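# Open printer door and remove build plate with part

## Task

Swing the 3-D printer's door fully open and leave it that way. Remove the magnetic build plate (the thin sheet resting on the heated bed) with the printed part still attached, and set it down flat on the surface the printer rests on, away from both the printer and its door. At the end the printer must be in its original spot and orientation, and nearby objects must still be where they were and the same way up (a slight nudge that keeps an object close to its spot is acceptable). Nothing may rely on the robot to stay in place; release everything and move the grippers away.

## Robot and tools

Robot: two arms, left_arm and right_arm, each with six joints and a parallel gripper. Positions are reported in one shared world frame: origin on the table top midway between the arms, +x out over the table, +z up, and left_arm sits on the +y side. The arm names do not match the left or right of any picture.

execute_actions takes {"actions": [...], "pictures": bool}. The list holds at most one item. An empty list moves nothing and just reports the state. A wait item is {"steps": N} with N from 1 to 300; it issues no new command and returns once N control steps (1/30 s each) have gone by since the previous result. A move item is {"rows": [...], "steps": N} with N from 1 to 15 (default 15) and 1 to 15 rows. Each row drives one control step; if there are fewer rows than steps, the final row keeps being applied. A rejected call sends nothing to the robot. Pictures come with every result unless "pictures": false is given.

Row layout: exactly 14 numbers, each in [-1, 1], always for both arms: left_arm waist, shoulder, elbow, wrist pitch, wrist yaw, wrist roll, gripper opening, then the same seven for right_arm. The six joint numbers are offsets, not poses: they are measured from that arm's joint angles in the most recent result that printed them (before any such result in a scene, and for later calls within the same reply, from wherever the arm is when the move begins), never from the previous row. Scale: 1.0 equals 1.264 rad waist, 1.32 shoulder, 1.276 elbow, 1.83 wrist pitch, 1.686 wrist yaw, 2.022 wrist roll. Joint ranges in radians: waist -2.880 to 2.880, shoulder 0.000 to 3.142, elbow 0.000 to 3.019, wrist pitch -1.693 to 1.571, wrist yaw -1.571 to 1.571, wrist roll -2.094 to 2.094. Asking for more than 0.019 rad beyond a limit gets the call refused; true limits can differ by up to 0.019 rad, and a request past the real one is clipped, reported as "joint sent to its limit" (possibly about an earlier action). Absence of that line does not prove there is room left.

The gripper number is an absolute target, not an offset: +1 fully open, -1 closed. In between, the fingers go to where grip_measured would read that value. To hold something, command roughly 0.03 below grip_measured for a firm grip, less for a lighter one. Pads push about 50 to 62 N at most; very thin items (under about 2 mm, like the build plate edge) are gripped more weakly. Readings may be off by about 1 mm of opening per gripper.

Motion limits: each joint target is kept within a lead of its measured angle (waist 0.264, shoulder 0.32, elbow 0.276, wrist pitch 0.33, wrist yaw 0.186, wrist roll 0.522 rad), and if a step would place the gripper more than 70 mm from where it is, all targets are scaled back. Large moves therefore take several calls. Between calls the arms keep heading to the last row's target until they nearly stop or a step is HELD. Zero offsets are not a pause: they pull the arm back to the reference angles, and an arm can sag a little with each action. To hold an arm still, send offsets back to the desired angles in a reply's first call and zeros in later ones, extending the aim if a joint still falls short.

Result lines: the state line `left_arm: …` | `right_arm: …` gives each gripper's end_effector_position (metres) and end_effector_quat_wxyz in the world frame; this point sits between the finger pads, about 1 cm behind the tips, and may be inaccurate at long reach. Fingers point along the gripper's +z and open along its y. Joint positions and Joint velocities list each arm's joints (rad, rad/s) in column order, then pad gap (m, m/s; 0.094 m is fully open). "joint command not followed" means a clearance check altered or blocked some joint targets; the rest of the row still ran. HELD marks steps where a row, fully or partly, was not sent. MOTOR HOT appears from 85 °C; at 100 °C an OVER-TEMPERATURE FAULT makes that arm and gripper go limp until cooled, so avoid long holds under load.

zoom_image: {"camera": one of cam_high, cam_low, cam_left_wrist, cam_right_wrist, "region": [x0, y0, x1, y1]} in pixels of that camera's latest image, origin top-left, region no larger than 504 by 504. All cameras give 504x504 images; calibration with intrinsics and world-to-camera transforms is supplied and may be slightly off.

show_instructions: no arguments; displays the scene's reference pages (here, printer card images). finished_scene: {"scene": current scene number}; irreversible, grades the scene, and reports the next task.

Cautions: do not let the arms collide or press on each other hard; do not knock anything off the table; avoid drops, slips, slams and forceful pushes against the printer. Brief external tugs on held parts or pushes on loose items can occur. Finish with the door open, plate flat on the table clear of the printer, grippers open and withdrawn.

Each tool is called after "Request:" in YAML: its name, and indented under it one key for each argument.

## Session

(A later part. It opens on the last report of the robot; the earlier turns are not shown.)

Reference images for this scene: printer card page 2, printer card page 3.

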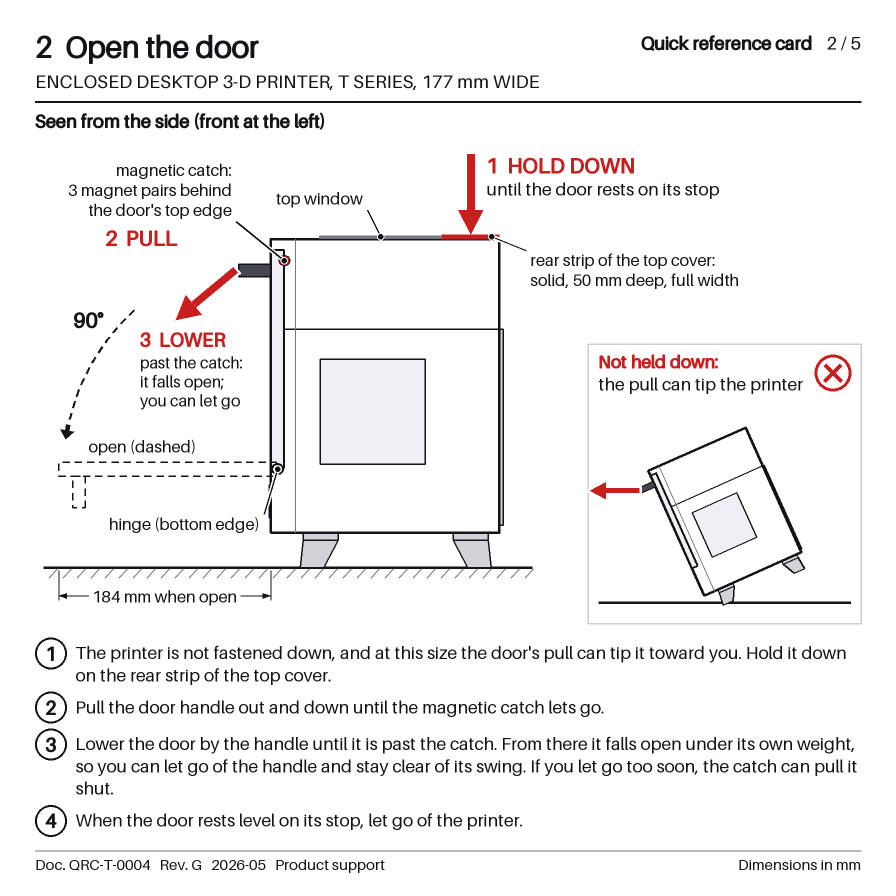

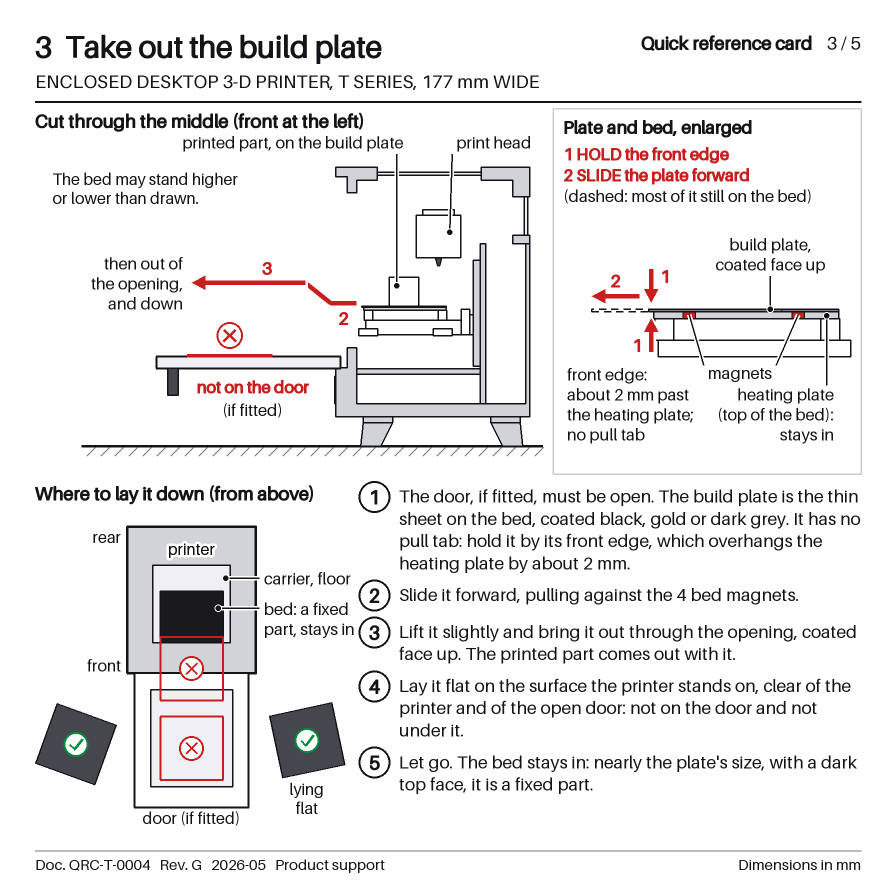

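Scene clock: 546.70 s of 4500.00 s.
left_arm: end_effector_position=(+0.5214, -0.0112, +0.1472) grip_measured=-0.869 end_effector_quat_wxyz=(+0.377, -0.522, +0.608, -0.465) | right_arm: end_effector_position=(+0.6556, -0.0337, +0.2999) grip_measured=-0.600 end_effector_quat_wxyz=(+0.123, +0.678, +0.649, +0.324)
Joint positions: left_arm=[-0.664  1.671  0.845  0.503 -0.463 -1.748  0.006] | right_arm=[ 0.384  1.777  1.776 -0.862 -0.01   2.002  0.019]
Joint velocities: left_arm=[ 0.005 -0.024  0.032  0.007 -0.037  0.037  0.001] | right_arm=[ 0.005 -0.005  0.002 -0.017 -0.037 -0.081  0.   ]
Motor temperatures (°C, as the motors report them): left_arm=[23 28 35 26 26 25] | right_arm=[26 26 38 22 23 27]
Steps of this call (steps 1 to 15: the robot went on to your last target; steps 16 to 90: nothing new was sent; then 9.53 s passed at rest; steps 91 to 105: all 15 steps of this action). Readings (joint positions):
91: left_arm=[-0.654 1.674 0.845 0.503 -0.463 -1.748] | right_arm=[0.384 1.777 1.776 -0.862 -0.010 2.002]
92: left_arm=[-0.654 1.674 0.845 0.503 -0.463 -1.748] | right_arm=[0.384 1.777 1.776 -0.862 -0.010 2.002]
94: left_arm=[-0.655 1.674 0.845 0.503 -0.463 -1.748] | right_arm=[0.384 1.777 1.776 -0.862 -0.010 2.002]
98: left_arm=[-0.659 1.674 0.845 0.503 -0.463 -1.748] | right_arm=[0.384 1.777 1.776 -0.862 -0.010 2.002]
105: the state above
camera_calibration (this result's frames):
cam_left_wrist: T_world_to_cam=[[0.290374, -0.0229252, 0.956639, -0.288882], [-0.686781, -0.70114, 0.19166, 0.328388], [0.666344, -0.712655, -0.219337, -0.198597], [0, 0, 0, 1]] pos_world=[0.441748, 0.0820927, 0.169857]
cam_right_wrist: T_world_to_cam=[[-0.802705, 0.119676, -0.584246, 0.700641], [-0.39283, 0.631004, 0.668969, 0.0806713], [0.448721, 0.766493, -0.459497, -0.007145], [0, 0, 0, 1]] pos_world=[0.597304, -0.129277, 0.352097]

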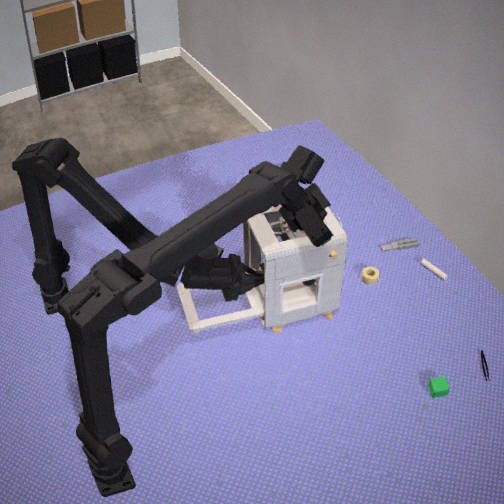

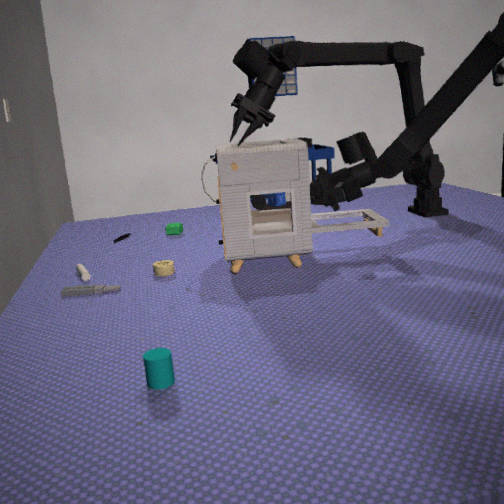

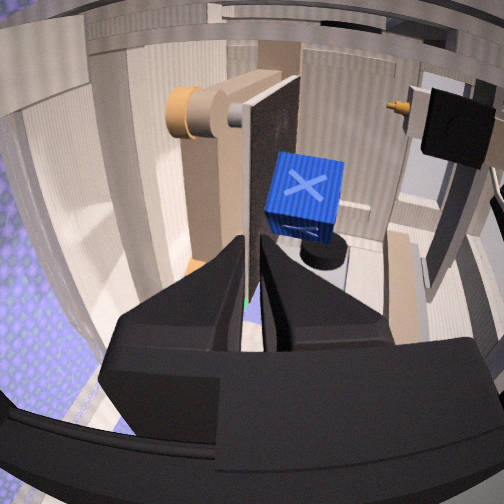

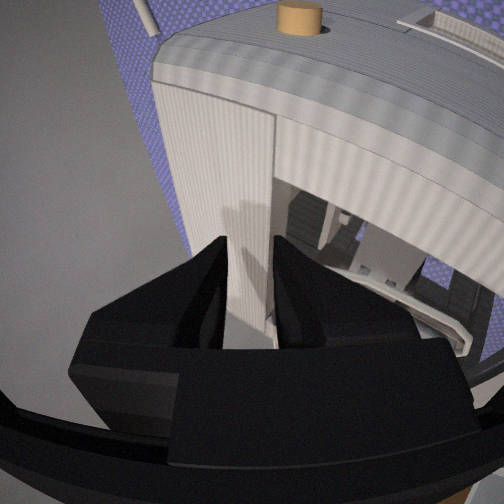

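Request:
execute_actions:
  actions:
    - {"rows":[[0.003,-0.003,0.02,0,0,0,-0.87,0,0.015,0.025,0,0,0,-0.6],[0.006,-0.003,0.02,0,0,0,-0.87,0,0.015,0.025,0,0,0,-0.6],[0.008,-0.003,0.02,0,0,0,-0.87,0,0.015,0.025,0,0,0,-0.6],[0.009,-0.003,0.02,0,0,0,-0.87,0,0.015,0.025,0,0,0,-0.6],[0.01,-0.003,0.02,0,0,0,-0.87,0,0.015,0.025,0,0,0,-0.6],[0.011,-0.003,0.02,0,0,0,-0.87,0,0.015,0.025,0,0,0,-0.6],[0.012,-0.003,0.02,0,0,0,-0.87,0,0.015,0.025,0,0,0,-0.6],[0.013,-0.003,0.02,0,0,0,-0.87,0,0.015,0.025,0,0,0,-0.6],[0.014,-0.003,0.02,0,0,0,-0.87,0,0.015,0.025,0,0,0,-0.6],[0.015,-0.003,0.02,0,0,0,-0.87,0,0.015,0.025,0,0,0,-0.6],[0.016,-0.003,0.02,0,0,0,-0.87,0,0.015,0.025,0,0,0,-0.6],[0.017,-0.003,0.02,0,0,0,-0.87,0,0.015,0.025,0,0,0,-0.6],[0.018,-0.003,0.02,0,0,0,-0.87,0,0.015,0.025,0,0,0,-0.6]],"steps":15}

Request:
zoom_image:
  camera: "cam_left_wrist"
  region: [200, 170, 310, 280]

Scene clock: 560.23 s of 4500.00 s.
left_arm: end_effector_position=(+0.5242, -0.0065, +0.1481) grip_measured=-0.869 end_effector_quat_wxyz=(+0.379, -0.525, +0.605, -0.464) | right_arm: end_effector_position=(+0.6556, -0.0337, +0.2999) grip_measured=-0.600 end_effector_quat_wxyz=(+0.123, +0.678, +0.649, +0.324)
Joint positions: left_arm=[-0.655  1.67   0.845  0.503 -0.462 -1.748  0.006] | right_arm=[ 0.384  1.777  1.776 -0.862 -0.01   2.002  0.019]
Joint velocities: left_arm=[ 0.005  0.005  0.032 -0.002  0.007 -0.007 -0.   ] | right_arm=[ 0.005 -0.024 -0.027  0.012 -0.051 -0.007 -0.001]
Motor temperatures (°C, as the motors report them): left_arm=[23 28 35 26 26 25] | right_arm=[26 26 38 22 23 27]
Steps of this call (steps 1 to 15: the robot went on to your last target; steps 16 to 90: nothing new was sent; then 10.03 s passed at rest; steps 91 to 105: all 15 steps of this action). Readings (joint positions):
91: left_arm=[-0.664 1.670 0.845 0.503 -0.463 -1.748] | right_arm=[0.384 1.777 1.776 -0.862 -0.010 2.002]
92: left_arm=[-0.664 1.670 0.845 0.503 -0.463 -1.748] | right_arm=[0.384 1.777 1.776 -0.862 -0.010 2.002]
94: left_arm=[-0.664 1.670 0.845 0.503 -0.463 -1.748] | right_arm=[0.384 1.777 1.776 -0.862 -0.010 2.002]
98: left_arm=[-0.661 1.670 0.845 0.503 -0.463 -1.748] | right_arm=[0.384 1.777 1.776 -0.862 -0.010 2.002]
105: the state above
camera_calibration (this result's frames):
cam_left_wrist: T_world_to_cam=[[0.28954, -0.0194031, 0.956969, -0.290001], [-0.681049, -0.706691, 0.191729, 0.330358], [0.672561, -0.707256, -0.21783, -0.200373], [0, 0, 0, 1]] pos_world=[0.44372, 0.0861186, 0.170535]
cam_right_wrist: T_world_to_cam=[[-0.802705, 0.119676, -0.584246, 0.700641], [-0.39283, 0.631004, 0.668969, 0.0806713], [0.448721, 0.766493, -0.459497, -0.007145], [0, 0, 0, 1]] pos_world=[0.597304, -0.129277, 0.352097]

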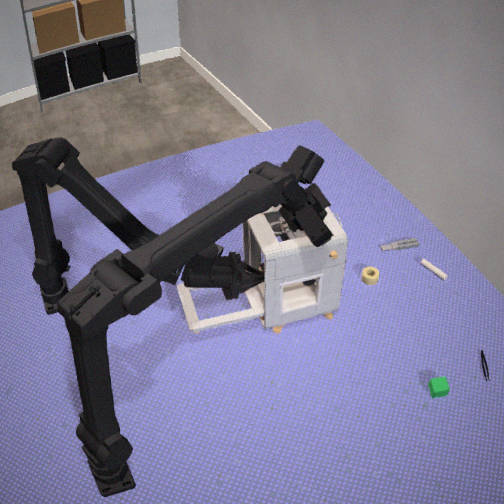

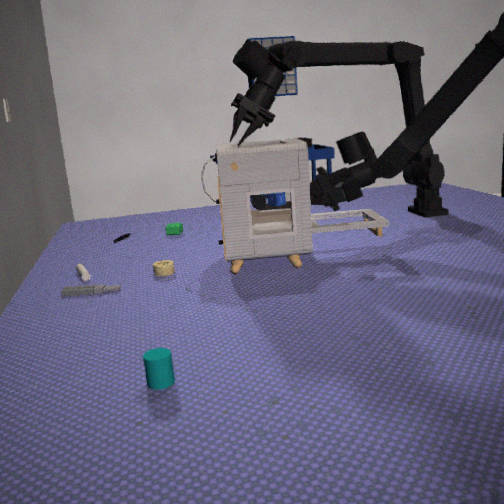

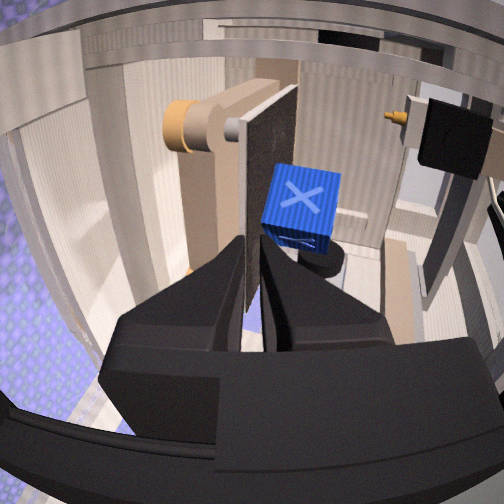

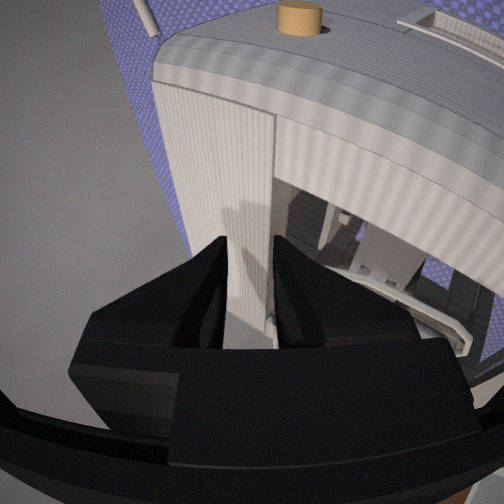

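Region (200, 170, 310, 280) of cam_left_wrist's 504x504 image, scaled by 4.582, with more detail than that image has.

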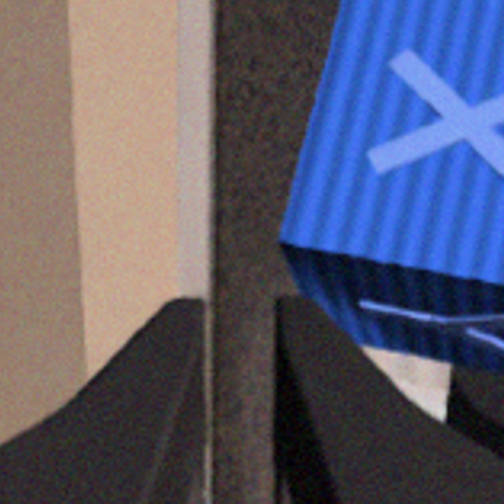

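Request:
execute_actions:
  actions:
    - {"rows":[[0.01,0,0.02,0,0,0,-0.89,0,0.015,0.025,0,0,0,-0.6],[0.01,0,0.02,0,0,0,-0.91,0,0.015,0.025,0,0,0,-0.6],[0.01,0,0.02,0,0,0,-0.93,0,0.015,0.025,0,0,0,-0.6],[0.01,0,0.02,0,0,0,-0.95,0,0.015,0.025,0,0,0,-0.6],[0.01,0,0.02,0,0,0,-0.97,0,0.015,0.025,0,0,0,-0.6],[0.01,0,0.02,0,0,0,-1,0,0.015,0.025,0,0,0,-0.6]],"steps":15}

Request:
zoom_image:
  camera: "cam_left_wrist"
  region: [200, 170, 310, 280]

Scene clock: 569.83 s of 4500.00 s.
left_arm: end_effector_position=(+0.5240, -0.0066, +0.1471) grip_measured=-0.989 end_effector_quat_wxyz=(+0.378, -0.525, +0.606, -0.463) | right_arm: end_effector_position=(+0.6556, -0.0337, +0.2999) grip_measured=-0.600 end_effector_quat_wxyz=(+0.123, +0.678, +0.649, +0.324)
Joint positions: left_arm=[-0.655  1.67   0.845  0.499 -0.461 -1.748  0.001] | right_arm=[ 0.384  1.777  1.776 -0.862 -0.01   2.002  0.019]
Joint velocities: left_arm=[ 0.005  0.005 -0.027 -0.017 -0.066 -0.037  0.001] | right_arm=[-0.005  0.005 -0.022 -0.012  0.007 -0.066 -0.   ]
Motor temperatures (°C, as the motors report them): left_arm=[23 28 35 26 26 25] | right_arm=[26 26 38 22 23 27]
Steps of this call (steps 1 to 15: the robot went on to your last target; steps 16 to 90: nothing new was sent; then 6.10 s passed at rest; steps 91 to 105: all 15 steps of this action). Readings (joint positions):
91: left_arm=[-0.655 1.670 0.845 0.503 -0.462 -1.748] | right_arm=[0.384 1.777 1.776 -0.862 -0.010 2.002]
92: left_arm=[-0.655 1.670 0.845 0.503 -0.461 -1.748] | right_arm=[0.384 1.777 1.776 -0.862 -0.010 2.002]
94: left_arm=[-0.655 1.670 0.845 0.502 -0.461 -1.748] | right_arm=[0.384 1.777 1.776 -0.862 -0.010 2.002]
98: left_arm=[-0.655 1.670 0.845 0.499 -0.461 -1.748] | right_arm=[0.384 1.777 1.776 -0.862 -0.010 2.002]
105: the state above
camera_calibration (this result's frames):
cam_left_wrist: T_world_to_cam=[[0.292624, -0.0216653, 0.955982, -0.290471], [-0.681192, -0.706343, 0.192503, 0.330322], [0.671081, -0.707538, -0.221451, -0.199155], [0, 0, 0, 1]] pos_world=[0.44366, 0.0861174, 0.169994]
cam_right_wrist: T_world_to_cam=[[-0.802705, 0.119676, -0.584246, 0.700641], [-0.39283, 0.631004, 0.668969, 0.0806713], [0.448721, 0.766493, -0.459497, -0.007145], [0, 0, 0, 1]] pos_world=[0.597304, -0.129277, 0.352097]

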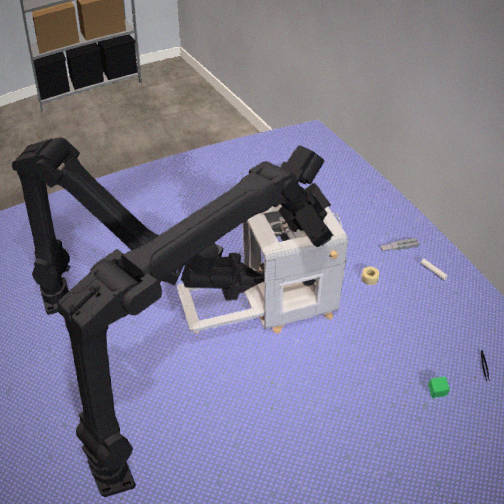

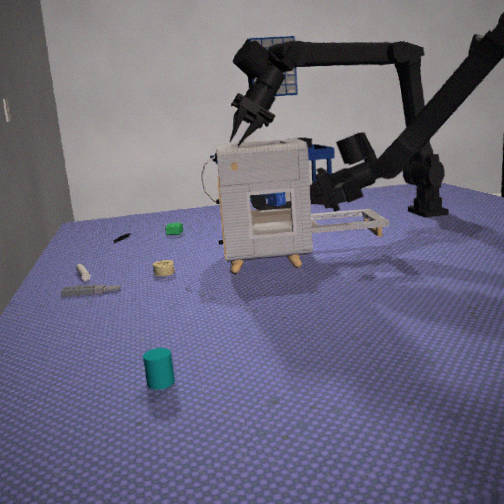

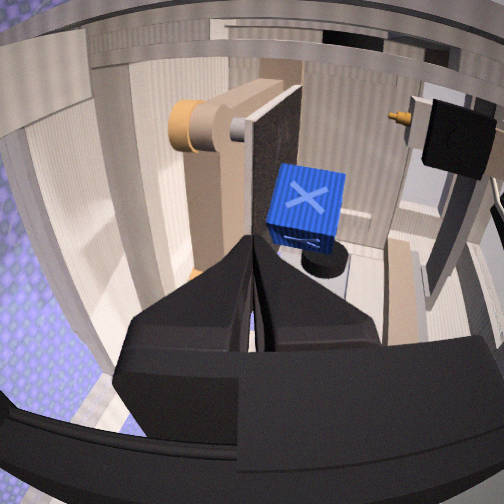

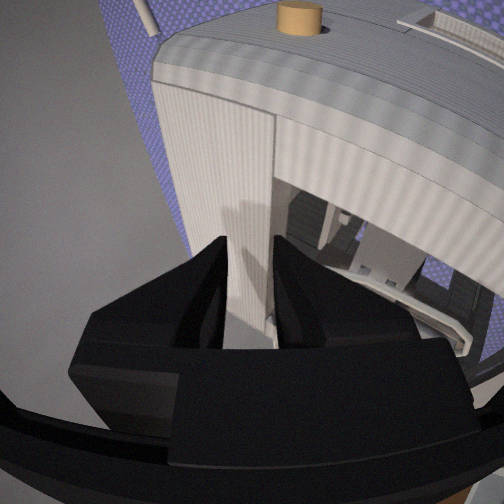

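Region (200, 170, 310, 280) of cam_left_wrist's 504x504 image, scaled by 4.582, with more detail than that image has.

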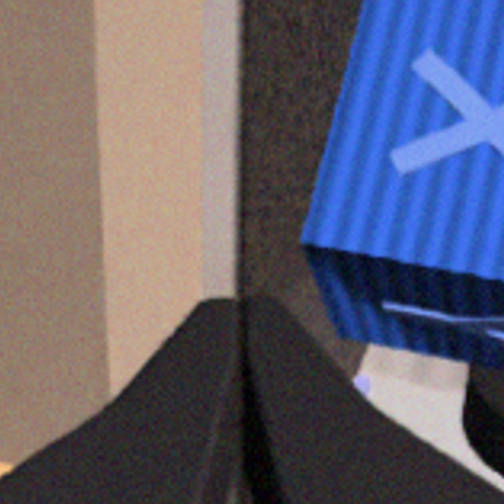

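Request:
execute_actions:
  actions:
    - {"rows":[[0.006,-0.004,0.022,0.005,0,0,-1,0,0.015,0.025,0,0,0,-0.6],[0.006,-0.008,0.024,0.008,0,0,-1,0,0.015,0.025,0,0,0,-0.6],[0.006,-0.011,0.025,0.011,0,0,-1,0,0.015,0.025,0,0,0,-0.6],[0.006,-0.014,0.025,0.014,0,0,-1,0,0.015,0.025,0,0,0,-0.6],[0.006,-0.017,0.025,0.016,0,0,-1,0,0.015,0.025,0,0,0,-0.6],[0.006,-0.02,0.025,0.018,0,0,-1,0,0.015,0.025,0,0,0,-0.6],[0.006,-0.022,0.025,0.02,0,0,-1,0,0.015,0.025,0,0,0,-0.6],[0.006,-0.024,0.025,0.02,0,0,-1,0,0.015,0.025,0,0,0,-0.6],[0.006,-0.026,0.025,0.02,0,0,-1,0,0.015,0.025,0,0,0,-0.6],[0.006,-0.028,0.025,0.02,0,0,-1,0,0.015,0.025,0,0,0,-0.6],[0.006,-0.03,0.025,0.02,0,0,-1,0,0.015,0.025,0,0,0,-0.6],[0.006,-0.032,0.025,0.02,0,0,-1,0,0.015,0.025,0,0,0,-0.6],[0.006,-0.034,0.025,0.02,0,0,-1,0,0.015,0.025,0,0,0,-0.6],[0.006,-0.036,0.025,0.02,0,0,-1,0,0.015,0.025,0,0,0,-0.6]],"steps":15}

Scene clock: 580.67 s of 4500.00 s.
left_arm: end_effector_position=(+0.5239, -0.0068, +0.1480) grip_measured=-0.989 end_effector_quat_wxyz=(+0.378, -0.524, +0.606, -0.463) | right_arm: end_effector_position=(+0.6556, -0.0337, +0.2999) grip_measured=-0.600 end_effector_quat_wxyz=(+0.123, +0.678, +0.649, +0.324)
Joint positions: left_arm=[-0.655  1.668  0.845  0.499 -0.459 -1.748  0.001] | right_arm=[ 0.384  1.777  1.776 -0.862 -0.01   2.002  0.019]
Joint velocities: left_arm=[-0.005 -0.005  0.002 -0.012  0.037 -0.037 -0.   ] | right_arm=[-0.005  0.005 -0.007  0.007 -0.037  0.007 -0.   ]
Motor temperatures (°C, as the motors report them): left_arm=[23 28 34 26 26 25] | right_arm=[26 26 39 22 23 27]
Steps of this call (steps 1 to 15: the robot went on to your last target; steps 16 to 90: nothing new was sent; then 7.33 s passed at rest; steps 91 to 105: all 15 steps of this action). Readings (joint positions):
91: left_arm=[-0.655 1.670 0.845 0.499 -0.461 -1.748] | right_arm=[0.384 1.777 1.776 -0.862 -0.010 2.002]
92: left_arm=[-0.655 1.670 0.845 0.499 -0.460 -1.748] | right_arm=[0.384 1.777 1.776 -0.862 -0.010 2.002]
94: left_arm=[-0.655 1.670 0.845 0.499 -0.460 -1.748] | right_arm=[0.384 1.777 1.776 -0.862 -0.010 2.002]
98: left_arm=[-0.655 1.670 0.845 0.499 -0.460 -1.748] | right_arm=[0.384 1.777 1.776 -0.862 -0.010 2.002]
105: the state above
camera_calibration (this result's frames):
cam_left_wrist: T_world_to_cam=[[0.291719, -0.0208303, 0.956277, -0.290829], [-0.682389, -0.705103, 0.192808, 0.330529], [0.670258, -0.708799, -0.219907, -0.19889], [0, 0, 0, 1]] pos_world=[0.443697, 0.0860256, 0.170647]
cam_right_wrist: T_world_to_cam=[[-0.802705, 0.119676, -0.584246, 0.700641], [-0.39283, 0.631004, 0.668969, 0.0806713], [0.448721, 0.766493, -0.459497, -0.007145], [0, 0, 0, 1]] pos_world=[0.597304, -0.129277, 0.352097]

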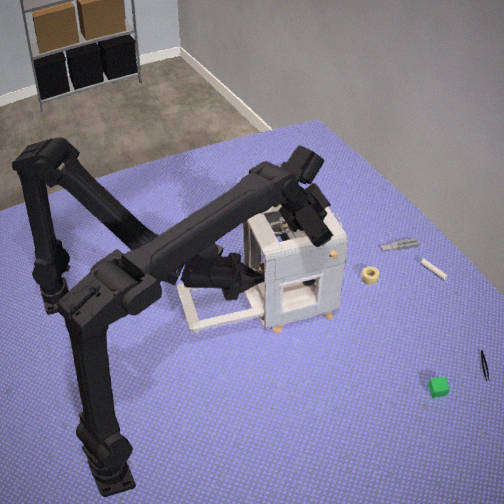

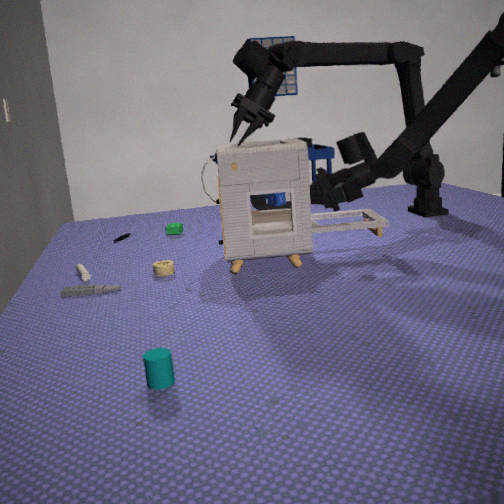

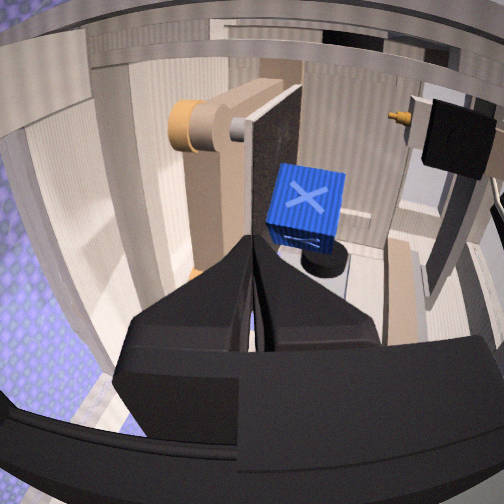

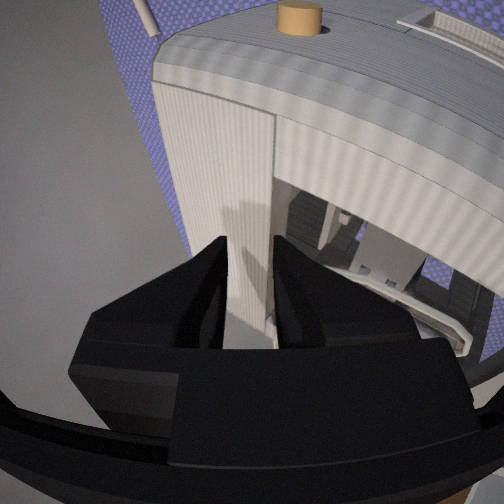

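Request:
execute_actions:
  actions:
    - {"rows":[[0.004,-0.034,0.027,0.022,0,0,-1,0,0.015,0.025,0,0,0,-0.6],[0.004,-0.036,0.028,0.023,0,0,-1,0,0.015,0.025,0,0,0,-0.6],[0.004,-0.038,0.029,0.024,0,0,-1,0,0.015,0.025,0,0,0,-0.6],[0.004,-0.04,0.03,0.025,0,0,-1,0,0.015,0.025,0,0,0,-0.6],[0.004,-0.042,0.031,0.026,0,0,-1,0,0.015,0.025,0,0,0,-0.6],[0.004,-0.043,0.032,0.027,0,0,-1,0,0.015,0.025,0,0,0,-0.6],[0.004,-0.044,0.033,0.028,0,0,-1,0,0.015,0.025,0,0,0,-0.6],[0.004,-0.045,0.034,0.029,0,0,-1,0,0.015,0.025,0,0,0,-0.6],[0.004,-0.046,0.035,0.03,0,0,-1,0,0.015,0.025,0,0,0,-0.6],[0.004,-0.047,0.035,0.03,0,0,-1,0,0.015,0.025,0,0,0,-0.6],[0.004,-0.048,0.035,0.03,0,0,-1,0,0.015,0.025,0,0,0,-0.6],[0.004,-0.049,0.035,0.03,0,0,-1,0,0.015,0.025,0,0,0,-0.6],[0.004,-0.05,0.035,0.03,0,0,-1,0,0.015,0.025,0,0,0,-0.6]],"steps":15}

Scene clock: 591.80 s of 4500.00 s.
left_arm: end_effector_position=(+0.5245, -0.0075, +0.1879) grip_measured=-0.990 end_effector_quat_wxyz=(+0.384, -0.517, +0.580, -0.498) | right_arm: end_effector_position=(+0.6556, -0.0337, +0.2999) grip_measured=-0.600 end_effector_quat_wxyz=(+0.123, +0.678, +0.649, +0.324)
Joint positions: left_arm=[-0.655  1.614  0.848  0.532 -0.458 -1.748  0.   ] | right_arm=[ 0.384  1.777  1.776 -0.862 -0.01   2.002  0.019]
Joint velocities: left_arm=[-0.005 -0.23   0.046  0.066  0.051  0.051 -0.   ] | right_arm=[-0.005 -0.015 -0.007 -0.002  0.022 -0.037 -0.   ]
Motor temperatures (°C, as the motors report them): left_arm=[23 28 35 26 26 25] | right_arm=[26 26 39 22 23 27]
Steps of this call (steps 1 to 15: the robot went on to your last target; steps 16 to 90: nothing new was sent; then 7.63 s passed at rest; steps 91 to 105: all 15 steps of this action). Readings (joint positions):
91: left_arm=[-0.655 1.668 0.845 0.499 -0.459 -1.748] | right_arm=[0.384 1.777 1.776 -0.862 -0.010 2.002]
92: left_arm=[-0.655 1.668 0.845 0.499 -0.459 -1.748] | right_arm=[0.384 1.777 1.776 -0.862 -0.010 2.002]
94: left_arm=[-0.655 1.668 0.845 0.499 -0.458 -1.748] | right_arm=[0.384 1.777 1.776 -0.862 -0.010 2.002]
98: left_arm=[-0.655 1.667 0.845 0.500 -0.458 -1.748] | right_arm=[0.384 1.777 1.776 -0.862 -0.010 2.002]
105: the state above
camera_calibration (this result's frames):
cam_left_wrist: T_world_to_cam=[[0.223233, 0.0318657, 0.974244, -0.296313], [-0.696467, -0.69405, 0.182286, 0.33219], [0.681983, -0.719221, -0.132742, -0.213582], [0, 0, 0, 1]] pos_world=[0.443165, 0.0863865, 0.199776]
cam_right_wrist: T_world_to_cam=[[-0.802705, 0.119676, -0.584246, 0.700641], [-0.39283, 0.631004, 0.668969, 0.0806713], [0.448721, 0.766493, -0.459497, -0.007145], [0, 0, 0, 1]] pos_world=[0.597304, -0.129277, 0.352097]

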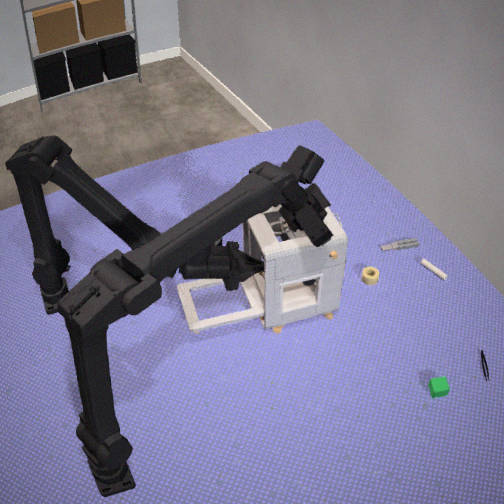

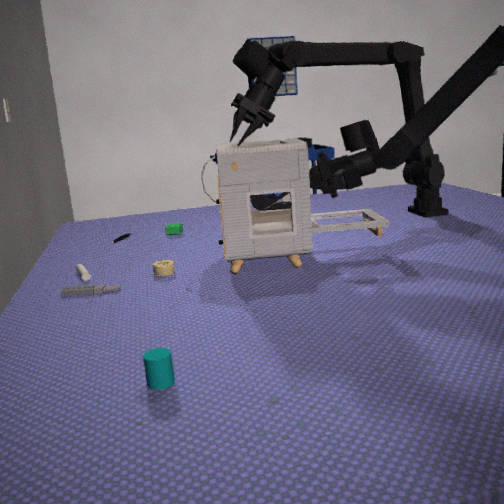

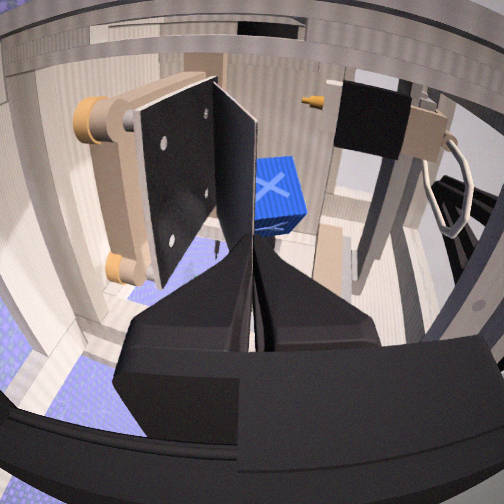

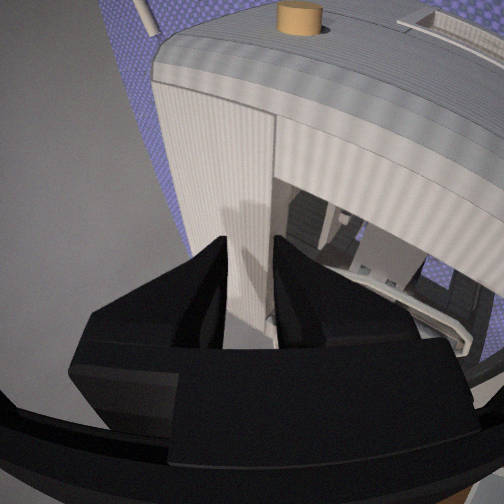

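Request:
execute_actions:
  actions:
    - {"rows":[[-0.006,-0.008,0.015,0.015,-0.002,0,-1,0,0.015,0.025,0,0,0,-0.6],[-0.008,-0.01,0.005,0.015,-0.004,0,-1,0,0.015,0.025,0,0,0,-0.6],[-0.01,-0.012,-0.003,0.015,-0.006,0,-1,0,0.015,0.025,0,0,0,-0.6],[-0.012,-0.015,-0.009,0.015,-0.008,0,-1,0,0.015,0.025,0,0,0,-0.6],[-0.014,-0.018,-0.015,0.015,-0.01,0,-1,0,0.015,0.025,0,0,0,-0.6],[-0.016,-0.021,-0.021,0.015,-0.012,0,-1,0,0.015,0.025,0,0,0,-0.6],[-0.018,-0.024,-0.027,0.015,-0.014,0,-1,0,0.015,0.025,0,0,0,-0.6],[-0.02,-0.027,-0.033,0.015,-0.016,0,-1,0,0.015,0.025,0,0,0,-0.6],[-0.022,-0.03,-0.039,0.015,-0.018,0,-1,0,0.015,0.025,0,0,0,-0.6],[-0.024,-0.033,-0.045,0.015,-0.02,0,-1,0,0.015,0.025,0,0,0,-0.6],[-0.026,-0.036,-0.051,0.015,-0.022,0,-1,0,0.015,0.025,0,0,0,-0.6],[-0.028,-0.038,-0.057,0.015,-0.023,0,-1,0,0.015,0.025,0,0,0,-0.6],[-0.03,-0.04,-0.063,0.015,-0.025,0,-1,0,0.015,0.025,0,0,0,-0.6],[-0.032,-0.043,-0.069,0.015,-0.026,0,-1,0,0.015,0.025,0,0,0,-0.6],[-0.034,-0.045,-0.075,0.015,-0.027,0,-1,0,0.015,0.025,0,0,0,-0.6]],"steps":15}
  pictures: false

Request:
execute_actions:
  actions:
    - {"steps":12}

Scene clock: 606.20 s of 4500.00 s.
left_arm: end_effector_position=(+0.4940, +0.0027, +0.1697) grip_measured=-0.990 end_effector_quat_wxyz=(+0.388, -0.520, +0.590, -0.480) | right_arm: end_effector_position=(+0.6556, -0.0337, +0.2999) grip_measured=-0.600 end_effector_quat_wxyz=(+0.123, +0.678, +0.649, +0.324)
Joint positions: left_arm=[-0.684  1.577  0.762  0.541 -0.498 -1.748  0.   ] | right_arm=[ 0.384  1.777  1.776 -0.862 -0.01   2.002  0.019]
Joint velocities: left_arm=[-0.083 -0.112 -0.173  0.012 -0.007 -0.007  0.   ] | right_arm=[-0.005  0.005 -0.007  0.032  0.051 -0.007  0.001]
Motor temperatures (°C, as the motors report them): left_arm=[23 28 35 26 26 25] | right_arm=[26 26 39 22 23 27]
Steps of this call (steps 1 to 30: the robot went on to your last target; steps 31 to 90: nothing new was sent; then 10.90 s passed at rest; steps 91 to 105: all 15 steps of this action). Readings (joint positions):
91: left_arm=[-0.655 1.601 0.854 0.537 -0.458 -1.748] | right_arm=[0.384 1.777 1.776 -0.862 -0.010 2.002]
92: left_arm=[-0.655 1.601 0.854 0.537 -0.459 -1.748] | right_arm=[0.384 1.777 1.776 -0.862 -0.010 2.002]
94: left_arm=[-0.656 1.601 0.850 0.539 -0.464 -1.748] | right_arm=[0.384 1.777 1.776 -0.862 -0.010 2.002]
98: left_arm=[-0.664 1.598 0.820 0.541 -0.478 -1.748] | right_arm=[0.384 1.777 1.776 -0.862 -0.010 2.002]
105: the state above

Scene clock: 606.60 s of 4500.00 s.
left_arm: end_effector_position=(+0.4882, +0.0034, +0.1686) grip_measured=-0.990 end_effector_quat_wxyz=(+0.387, -0.519, +0.593, -0.480) | right_arm: end_effector_position=(+0.6556, -0.0337, +0.2999) grip_measured=-0.600 end_effector_quat_wxyz=(+0.123, +0.678, +0.649, +0.324)
Joint positions: left_arm=[-0.69   1.567  0.748  0.541 -0.5   -1.748  0.   ] | right_arm=[ 0.384  1.777  1.776 -0.862 -0.01   2.002  0.019]
Joint velocities: left_arm=[-0.005 -0.005 -0.002 -0.007  0.022  0.007  0.   ] | right_arm=[-0.015 -0.015  0.007 -0.007  0.066 -0.095  0.001]
Motor temperatures (°C, as the motors report them): left_arm=[23 28 35 26 26 25] | right_arm=[26 26 39 22 23 27]
Steps of this call (steps 1 to 12: the robot went on to your last target). Readings (joint positions):
1: left_arm=[-0.686 1.573 0.756 0.541 -0.499 -1.748] | right_arm=[0.384 1.777 1.776 -0.862 -0.010 2.002]
2: left_arm=[-0.688 1.570 0.751 0.541 -0.500 -1.748] | right_arm=[0.384 1.777 1.776 -0.862 -0.010 2.002]
4: left_arm=[-0.690 1.567 0.748 0.541 -0.500 -1.748] | right_arm=[0.384 1.777 1.776 -0.862 -0.010 2.002]
8: left_arm=[-0.690 1.567 0.748 0.541 -0.500 -1.748] | right_arm=[0.384 1.777 1.776 -0.862 -0.010 2.002]
12: the state above
camera_calibration (this result's frames):
cam_left_wrist: T_world_to_cam=[[0.25005, -0.00144596, 0.968232, -0.281706], [-0.687646, -0.704257, 0.176536, 0.314676], [0.681629, -0.709944, -0.177094, -0.175983], [0, 0, 0, 1]] pos_world=[0.406781, 0.0962675, 0.186039]
cam_right_wrist: T_world_to_cam=[[-0.802705, 0.119676, -0.584246, 0.700641], [-0.39283, 0.631004, 0.668969, 0.0806713], [0.448721, 0.766493, -0.459497, -0.007145], [0, 0, 0, 1]] pos_world=[0.597304, -0.129277, 0.352097]

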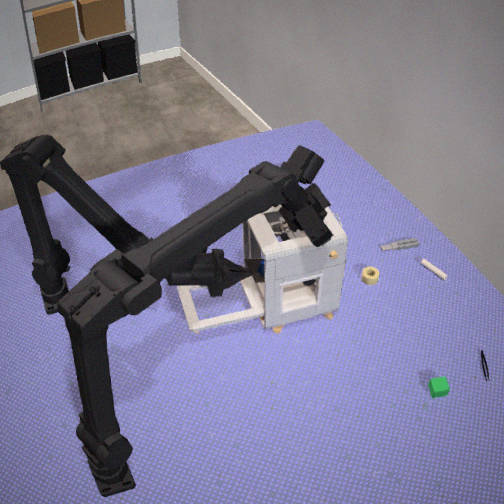

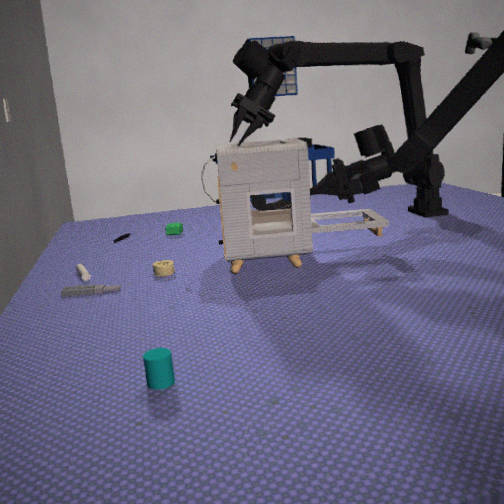

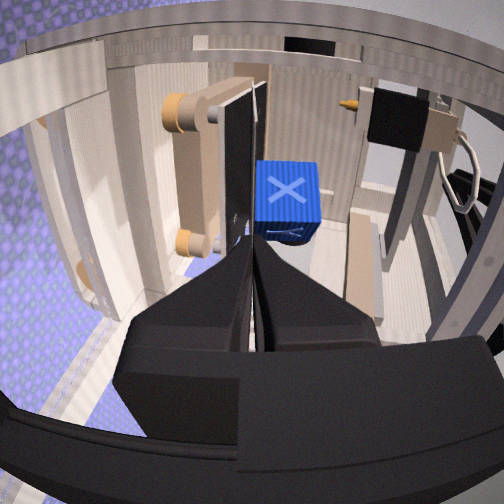

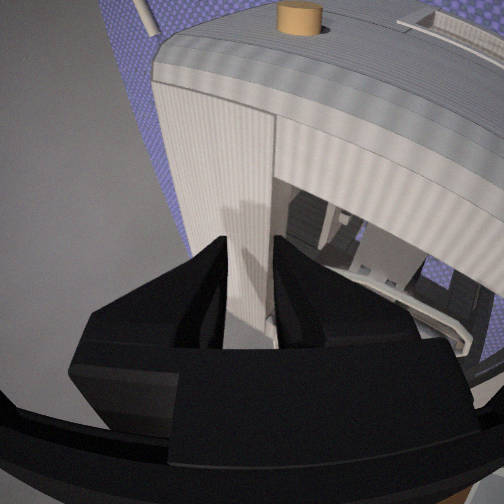

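Request:
execute_actions:
  actions:
    - {"rows":[[-0.004,0.003,-0.002,0.016,-0.001,0.009,-1,0,0.015,0.025,0,0,0,-0.6],[-0.006,0.008,-0.004,0.025,-0.002,0.012,-1,0,0.015,0.025,0,0,0,-0.6],[-0.007,0.013,-0.005,0.033,-0.004,0.014,-1,0,0.015,0.025,0,0,0,-0.6],[-0.007,0.019,-0.007,0.042,-0.005,0.017,-1,0,0.015,0.025,0,0,0,-0.6],[-0.008,0.024,-0.009,0.05,-0.006,0.019,-1,0,0.015,0.025,0,0,0,-0.6],[-0.008,0.03,-0.01,0.058,-0.007,0.022,-1,0,0.015,0.025,0,0,0,-0.6],[-0.009,0.035,-0.012,0.067,-0.008,0.024,-1,0,0.015,0.025,0,0,0,-0.6],[-0.009,0.041,-0.014,0.075,-0.01,0.027,-1,0,0.015,0.025,0,0,0,-0.6],[-0.01,0.046,-0.015,0.083,-0.011,0.029,-1,0,0.015,0.025,0,0,0,-0.6],[-0.01,0.052,-0.017,0.092,-0.012,0.032,-1,0,0.015,0.025,0,0,0,-0.6],[-0.011,0.057,-0.019,0.1,-0.013,0.034,-1,0,0.015,0.025,0,0,0,-0.6],[-0.011,0.063,-0.02,0.108,-0.014,0.037,-1,0,0.015,0.025,0,0,0,-0.6],[-0.012,0.068,-0.022,0.117,-0.016,0.039,-1,0,0.015,0.025,0,0,0,-0.6],[-0.012,0.073,-0.024,0.125,-0.017,0.042,-1,0,0.015,0.025,0,0,0,-0.6],[-0.012,0.077,-0.025,0.133,-0.018,0.044,-1,0,0.015,0.025,0,0,0,-0.6]],"steps":15}
  pictures: false

Request:
execute_actions:
  actions:
    - {"steps":15}

Scene clock: 624.23 s of 4500.00 s.
left_arm: end_effector_position=(+0.4891, +0.0035, +0.1517) grip_measured=-0.990 end_effector_quat_wxyz=(+0.411, -0.502, +0.578, -0.495) | right_arm: end_effector_position=(+0.6556, -0.0337, +0.2999) grip_measured=-0.600 end_effector_quat_wxyz=(+0.123, +0.678, +0.649, +0.324)
Joint positions: left_arm=[-0.695  1.65   0.717  0.733 -0.525 -1.694  0.   ] | right_arm=[ 0.384  1.777  1.776 -0.862 -0.01   2.002  0.019]
Joint velocities: left_arm=[-0.015  0.21  -0.085  0.408 -0.022  0.154  0.001] | right_arm=[-0.005 -0.005 -0.007 -0.027  0.007 -0.007 -0.001]
Motor temperatures (°C, as the motors report them): left_arm=[23 28 34 26 26 25] | right_arm=[26 26 39 22 23 27]
Steps of this call (steps 1 to 30: the robot went on to your last target; steps 31 to 90: nothing new was sent; then 14.13 s passed at rest; steps 91 to 105: all 15 steps of this action). Readings (joint positions):
91: left_arm=[-0.690 1.567 0.747 0.542 -0.500 -1.747] | right_arm=[0.384 1.777 1.776 -0.862 -0.010 2.002]
92: left_arm=[-0.690 1.567 0.746 0.548 -0.500 -1.746] | right_arm=[0.384 1.777 1.776 -0.862 -0.010 2.002]
94: left_arm=[-0.690 1.569 0.742 0.570 -0.503 -1.741] | right_arm=[0.384 1.777 1.776 -0.862 -0.010 2.002]
98: left_arm=[-0.691 1.591 0.735 0.629 -0.510 -1.726] | right_arm=[0.384 1.777 1.776 -0.862 -0.010 2.002]
105: the state above

Scene clock: 624.73 s of 4500.00 s.
left_arm: end_effector_position=(+0.4889, +0.0035, +0.1473) grip_measured=-0.990 end_effector_quat_wxyz=(+0.417, -0.496, +0.579, -0.494) | right_arm: end_effector_position=(+0.6556, -0.0337, +0.2999) grip_measured=-0.600 end_effector_quat_wxyz=(+0.123, +0.678, +0.649, +0.324)
Joint positions: left_arm=[-0.696  1.666  0.712  0.763 -0.527 -1.675  0.   ] | right_arm=[ 0.384  1.777  1.776 -0.862 -0.01   2.002  0.019]
Joint velocities: left_arm=[-0.005  0.005 -0.007  0.017  0.022 -0.022 -0.   ] | right_arm=[ 0.015 -0.005 -0.002 -0.002 -0.007  0.051 -0.001]
Motor temperatures (°C, as the motors report them): left_arm=[23 28 34 26 26 25] | right_arm=[26 26 39 22 23 27]
Steps of this call (steps 1 to 15: the robot went on to your last target). Readings (joint positions):
1: left_arm=[-0.696 1.657 0.715 0.745 -0.526 -1.690] | right_arm=[0.384 1.777 1.776 -0.862 -0.010 2.002]
2: left_arm=[-0.696 1.662 0.714 0.752 -0.526 -1.687] | right_arm=[0.384 1.777 1.776 -0.862 -0.010 2.002]
4: left_arm=[-0.696 1.666 0.712 0.758 -0.526 -1.682] | right_arm=[0.384 1.777 1.776 -0.862 -0.010 2.002]
8: left_arm=[-0.696 1.666 0.712 0.763 -0.527 -1.678] | right_arm=[0.384 1.777 1.776 -0.862 -0.010 2.002]
15: the state above
camera_calibration (this result's frames):
cam_left_wrist: T_world_to_cam=[[0.168634, -0.019034, 0.985495, -0.22386], [-0.695763, -0.710506, 0.105333, 0.333494], [0.698195, -0.703434, -0.133058, -0.194717], [0, 0, 0, 1]] pos_world=[0.405733, 0.095718, 0.159577]
cam_right_wrist: T_world_to_cam=[[-0.802705, 0.119676, -0.584246, 0.700641], [-0.39283, 0.631004, 0.668969, 0.0806713], [0.448721, 0.766493, -0.459497, -0.007145], [0, 0, 0, 1]] pos_world=[0.597304, -0.129277, 0.352097]

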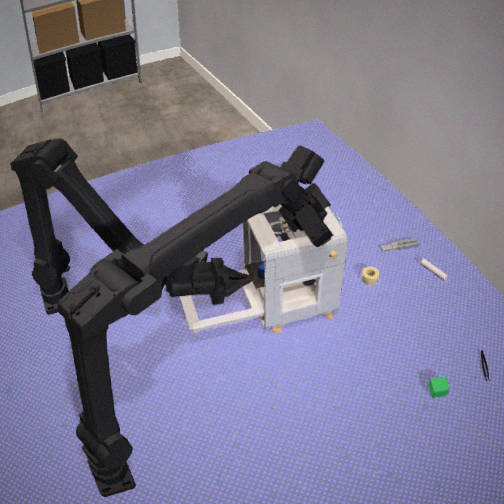

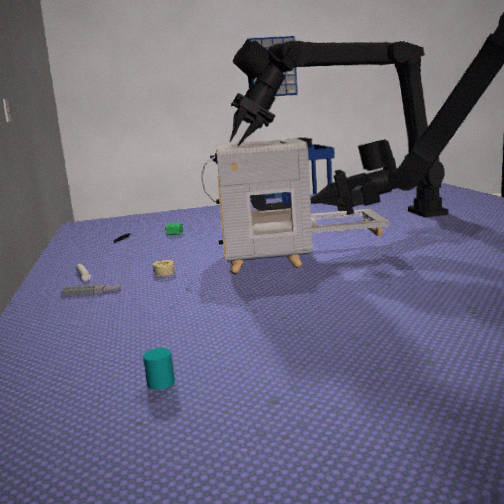

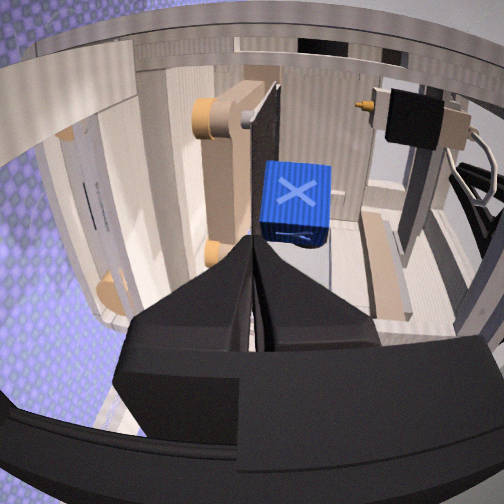

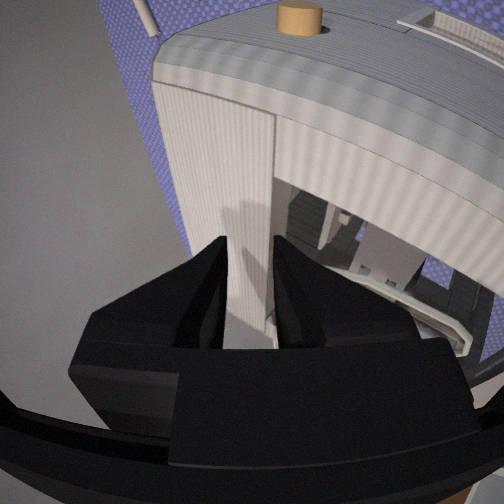

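Request:
execute_actions:
  actions:
    - {"rows":[[0,0,0.01,0.008,0,0,-0.97,0,0.015,0.025,0,0,0,-0.6],[0,0,0.01,0.008,0,0,-0.94,0,0.015,0.025,0,0,0,-0.6],[0,0,0.01,0.008,0,0,-0.91,0,0.015,0.025,0,0,0,-0.6],[0,0,0.01,0.008,0,0,-0.88,0,0.015,0.025,0,0,0,-0.6],[0,0,0.01,0.008,0,0,-0.85,0,0.015,0.025,0,0,0,-0.6],[0,0,0.01,0.008,0,0,-0.82,0,0.015,0.025,0,0,0,-0.6]],"steps":12}

Request:
zoom_image:
  camera: "cam_left_wrist"
  region: [180, 80, 340, 280]

Scene clock: 634.00 s of 4500.00 s.
left_arm: end_effector_position=(+0.4889, +0.0035, +0.1473) grip_measured=-0.822 end_effector_quat_wxyz=(+0.417, -0.496, +0.579, -0.494) | right_arm: end_effector_position=(+0.6556, -0.0337, +0.2999) grip_measured=-0.600 end_effector_quat_wxyz=(+0.123, +0.678, +0.649, +0.324)
Joint positions: left_arm=[-0.696  1.666  0.712  0.763 -0.527 -1.675  0.008] | right_arm=[ 0.384  1.777  1.776 -0.862 -0.01   2.002  0.019]
Joint velocities: left_arm=[ 0.005 -0.005  0.002 -0.007 -0.051  0.051  0.   ] | right_arm=[-0.005 -0.005  0.002  0.012  0.037  0.007 -0.001]
Motor temperatures (°C, as the motors report them): left_arm=[23 28 34 26 26 25] | right_arm=[26 26 39 22 23 27]
Steps of this call (steps 1 to 15: the robot went on to your last target; steps 16 to 90: nothing new was sent; then 5.87 s passed at rest; steps 91 to 102: all 12 steps of this action). Readings (joint positions):
91: left_arm=[-0.696 1.666 0.712 0.763 -0.527 -1.675] | right_arm=[0.384 1.777 1.776 -0.862 -0.010 2.002]
92: left_arm=[-0.696 1.666 0.712 0.763 -0.527 -1.675] | right_arm=[0.384 1.777 1.776 -0.862 -0.010 2.002]
94: left_arm=[-0.696 1.666 0.712 0.763 -0.527 -1.675] | right_arm=[0.384 1.777 1.776 -0.862 -0.010 2.002]
98: left_arm=[-0.696 1.666 0.712 0.763 -0.527 -1.675] | right_arm=[0.384 1.777 1.776 -0.862 -0.010 2.002]
102: the state above
camera_calibration (this result's frames):
cam_left_wrist: T_world_to_cam=[[0.168573, -0.0194106, 0.985498, -0.22383], [-0.695814, -0.710502, 0.105027, 0.333563], [0.698159, -0.703428, -0.133277, -0.194667], [0, 0, 0, 1]] pos_world=[0.405738, 0.0957186, 0.159606]
cam_right_wrist: T_world_to_cam=[[-0.802705, 0.119676, -0.584246, 0.700641], [-0.39283, 0.631004, 0.668969, 0.0806713], [0.448721, 0.766493, -0.459497, -0.007145], [0, 0, 0, 1]] pos_world=[0.597304, -0.129277, 0.352097]

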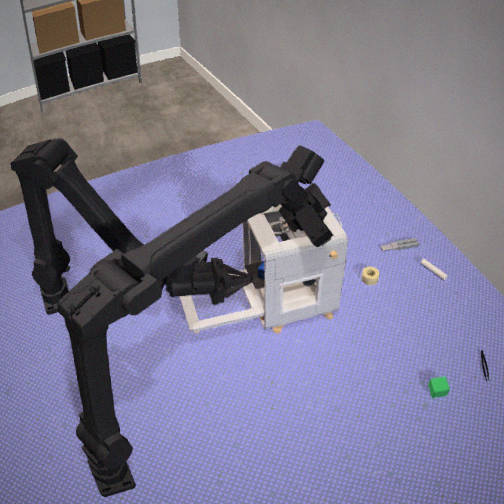

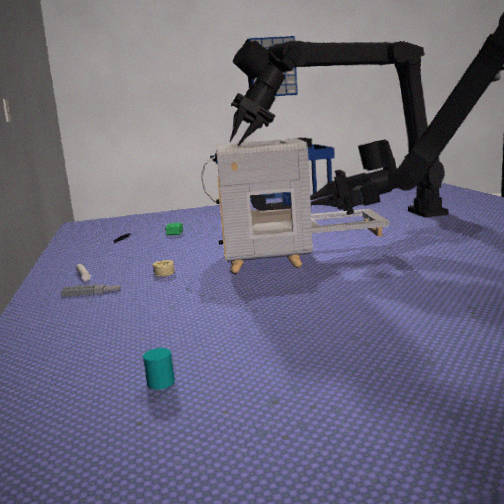

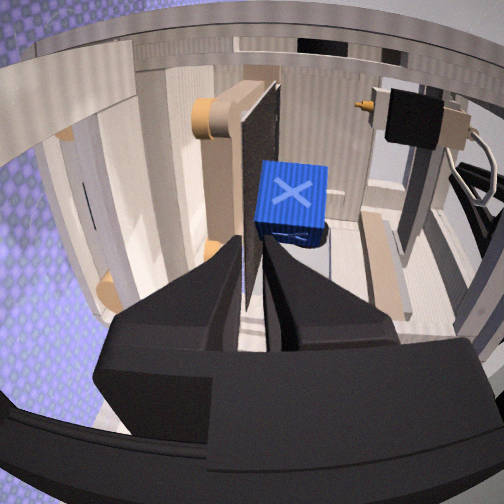

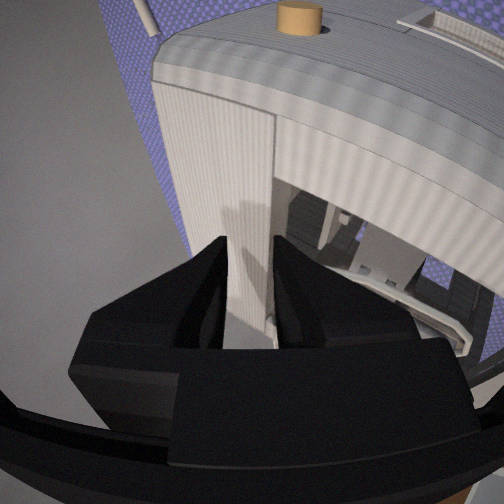

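Region (180, 80, 340, 280) of cam_left_wrist's 504x504 image, scaled by 2.520, with more detail than that image has; it fills the left 403 columns of this view, and the rest is white.

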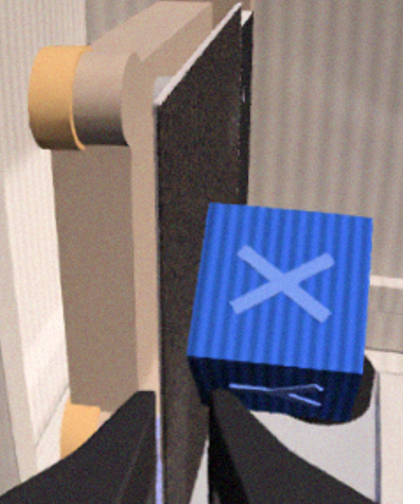

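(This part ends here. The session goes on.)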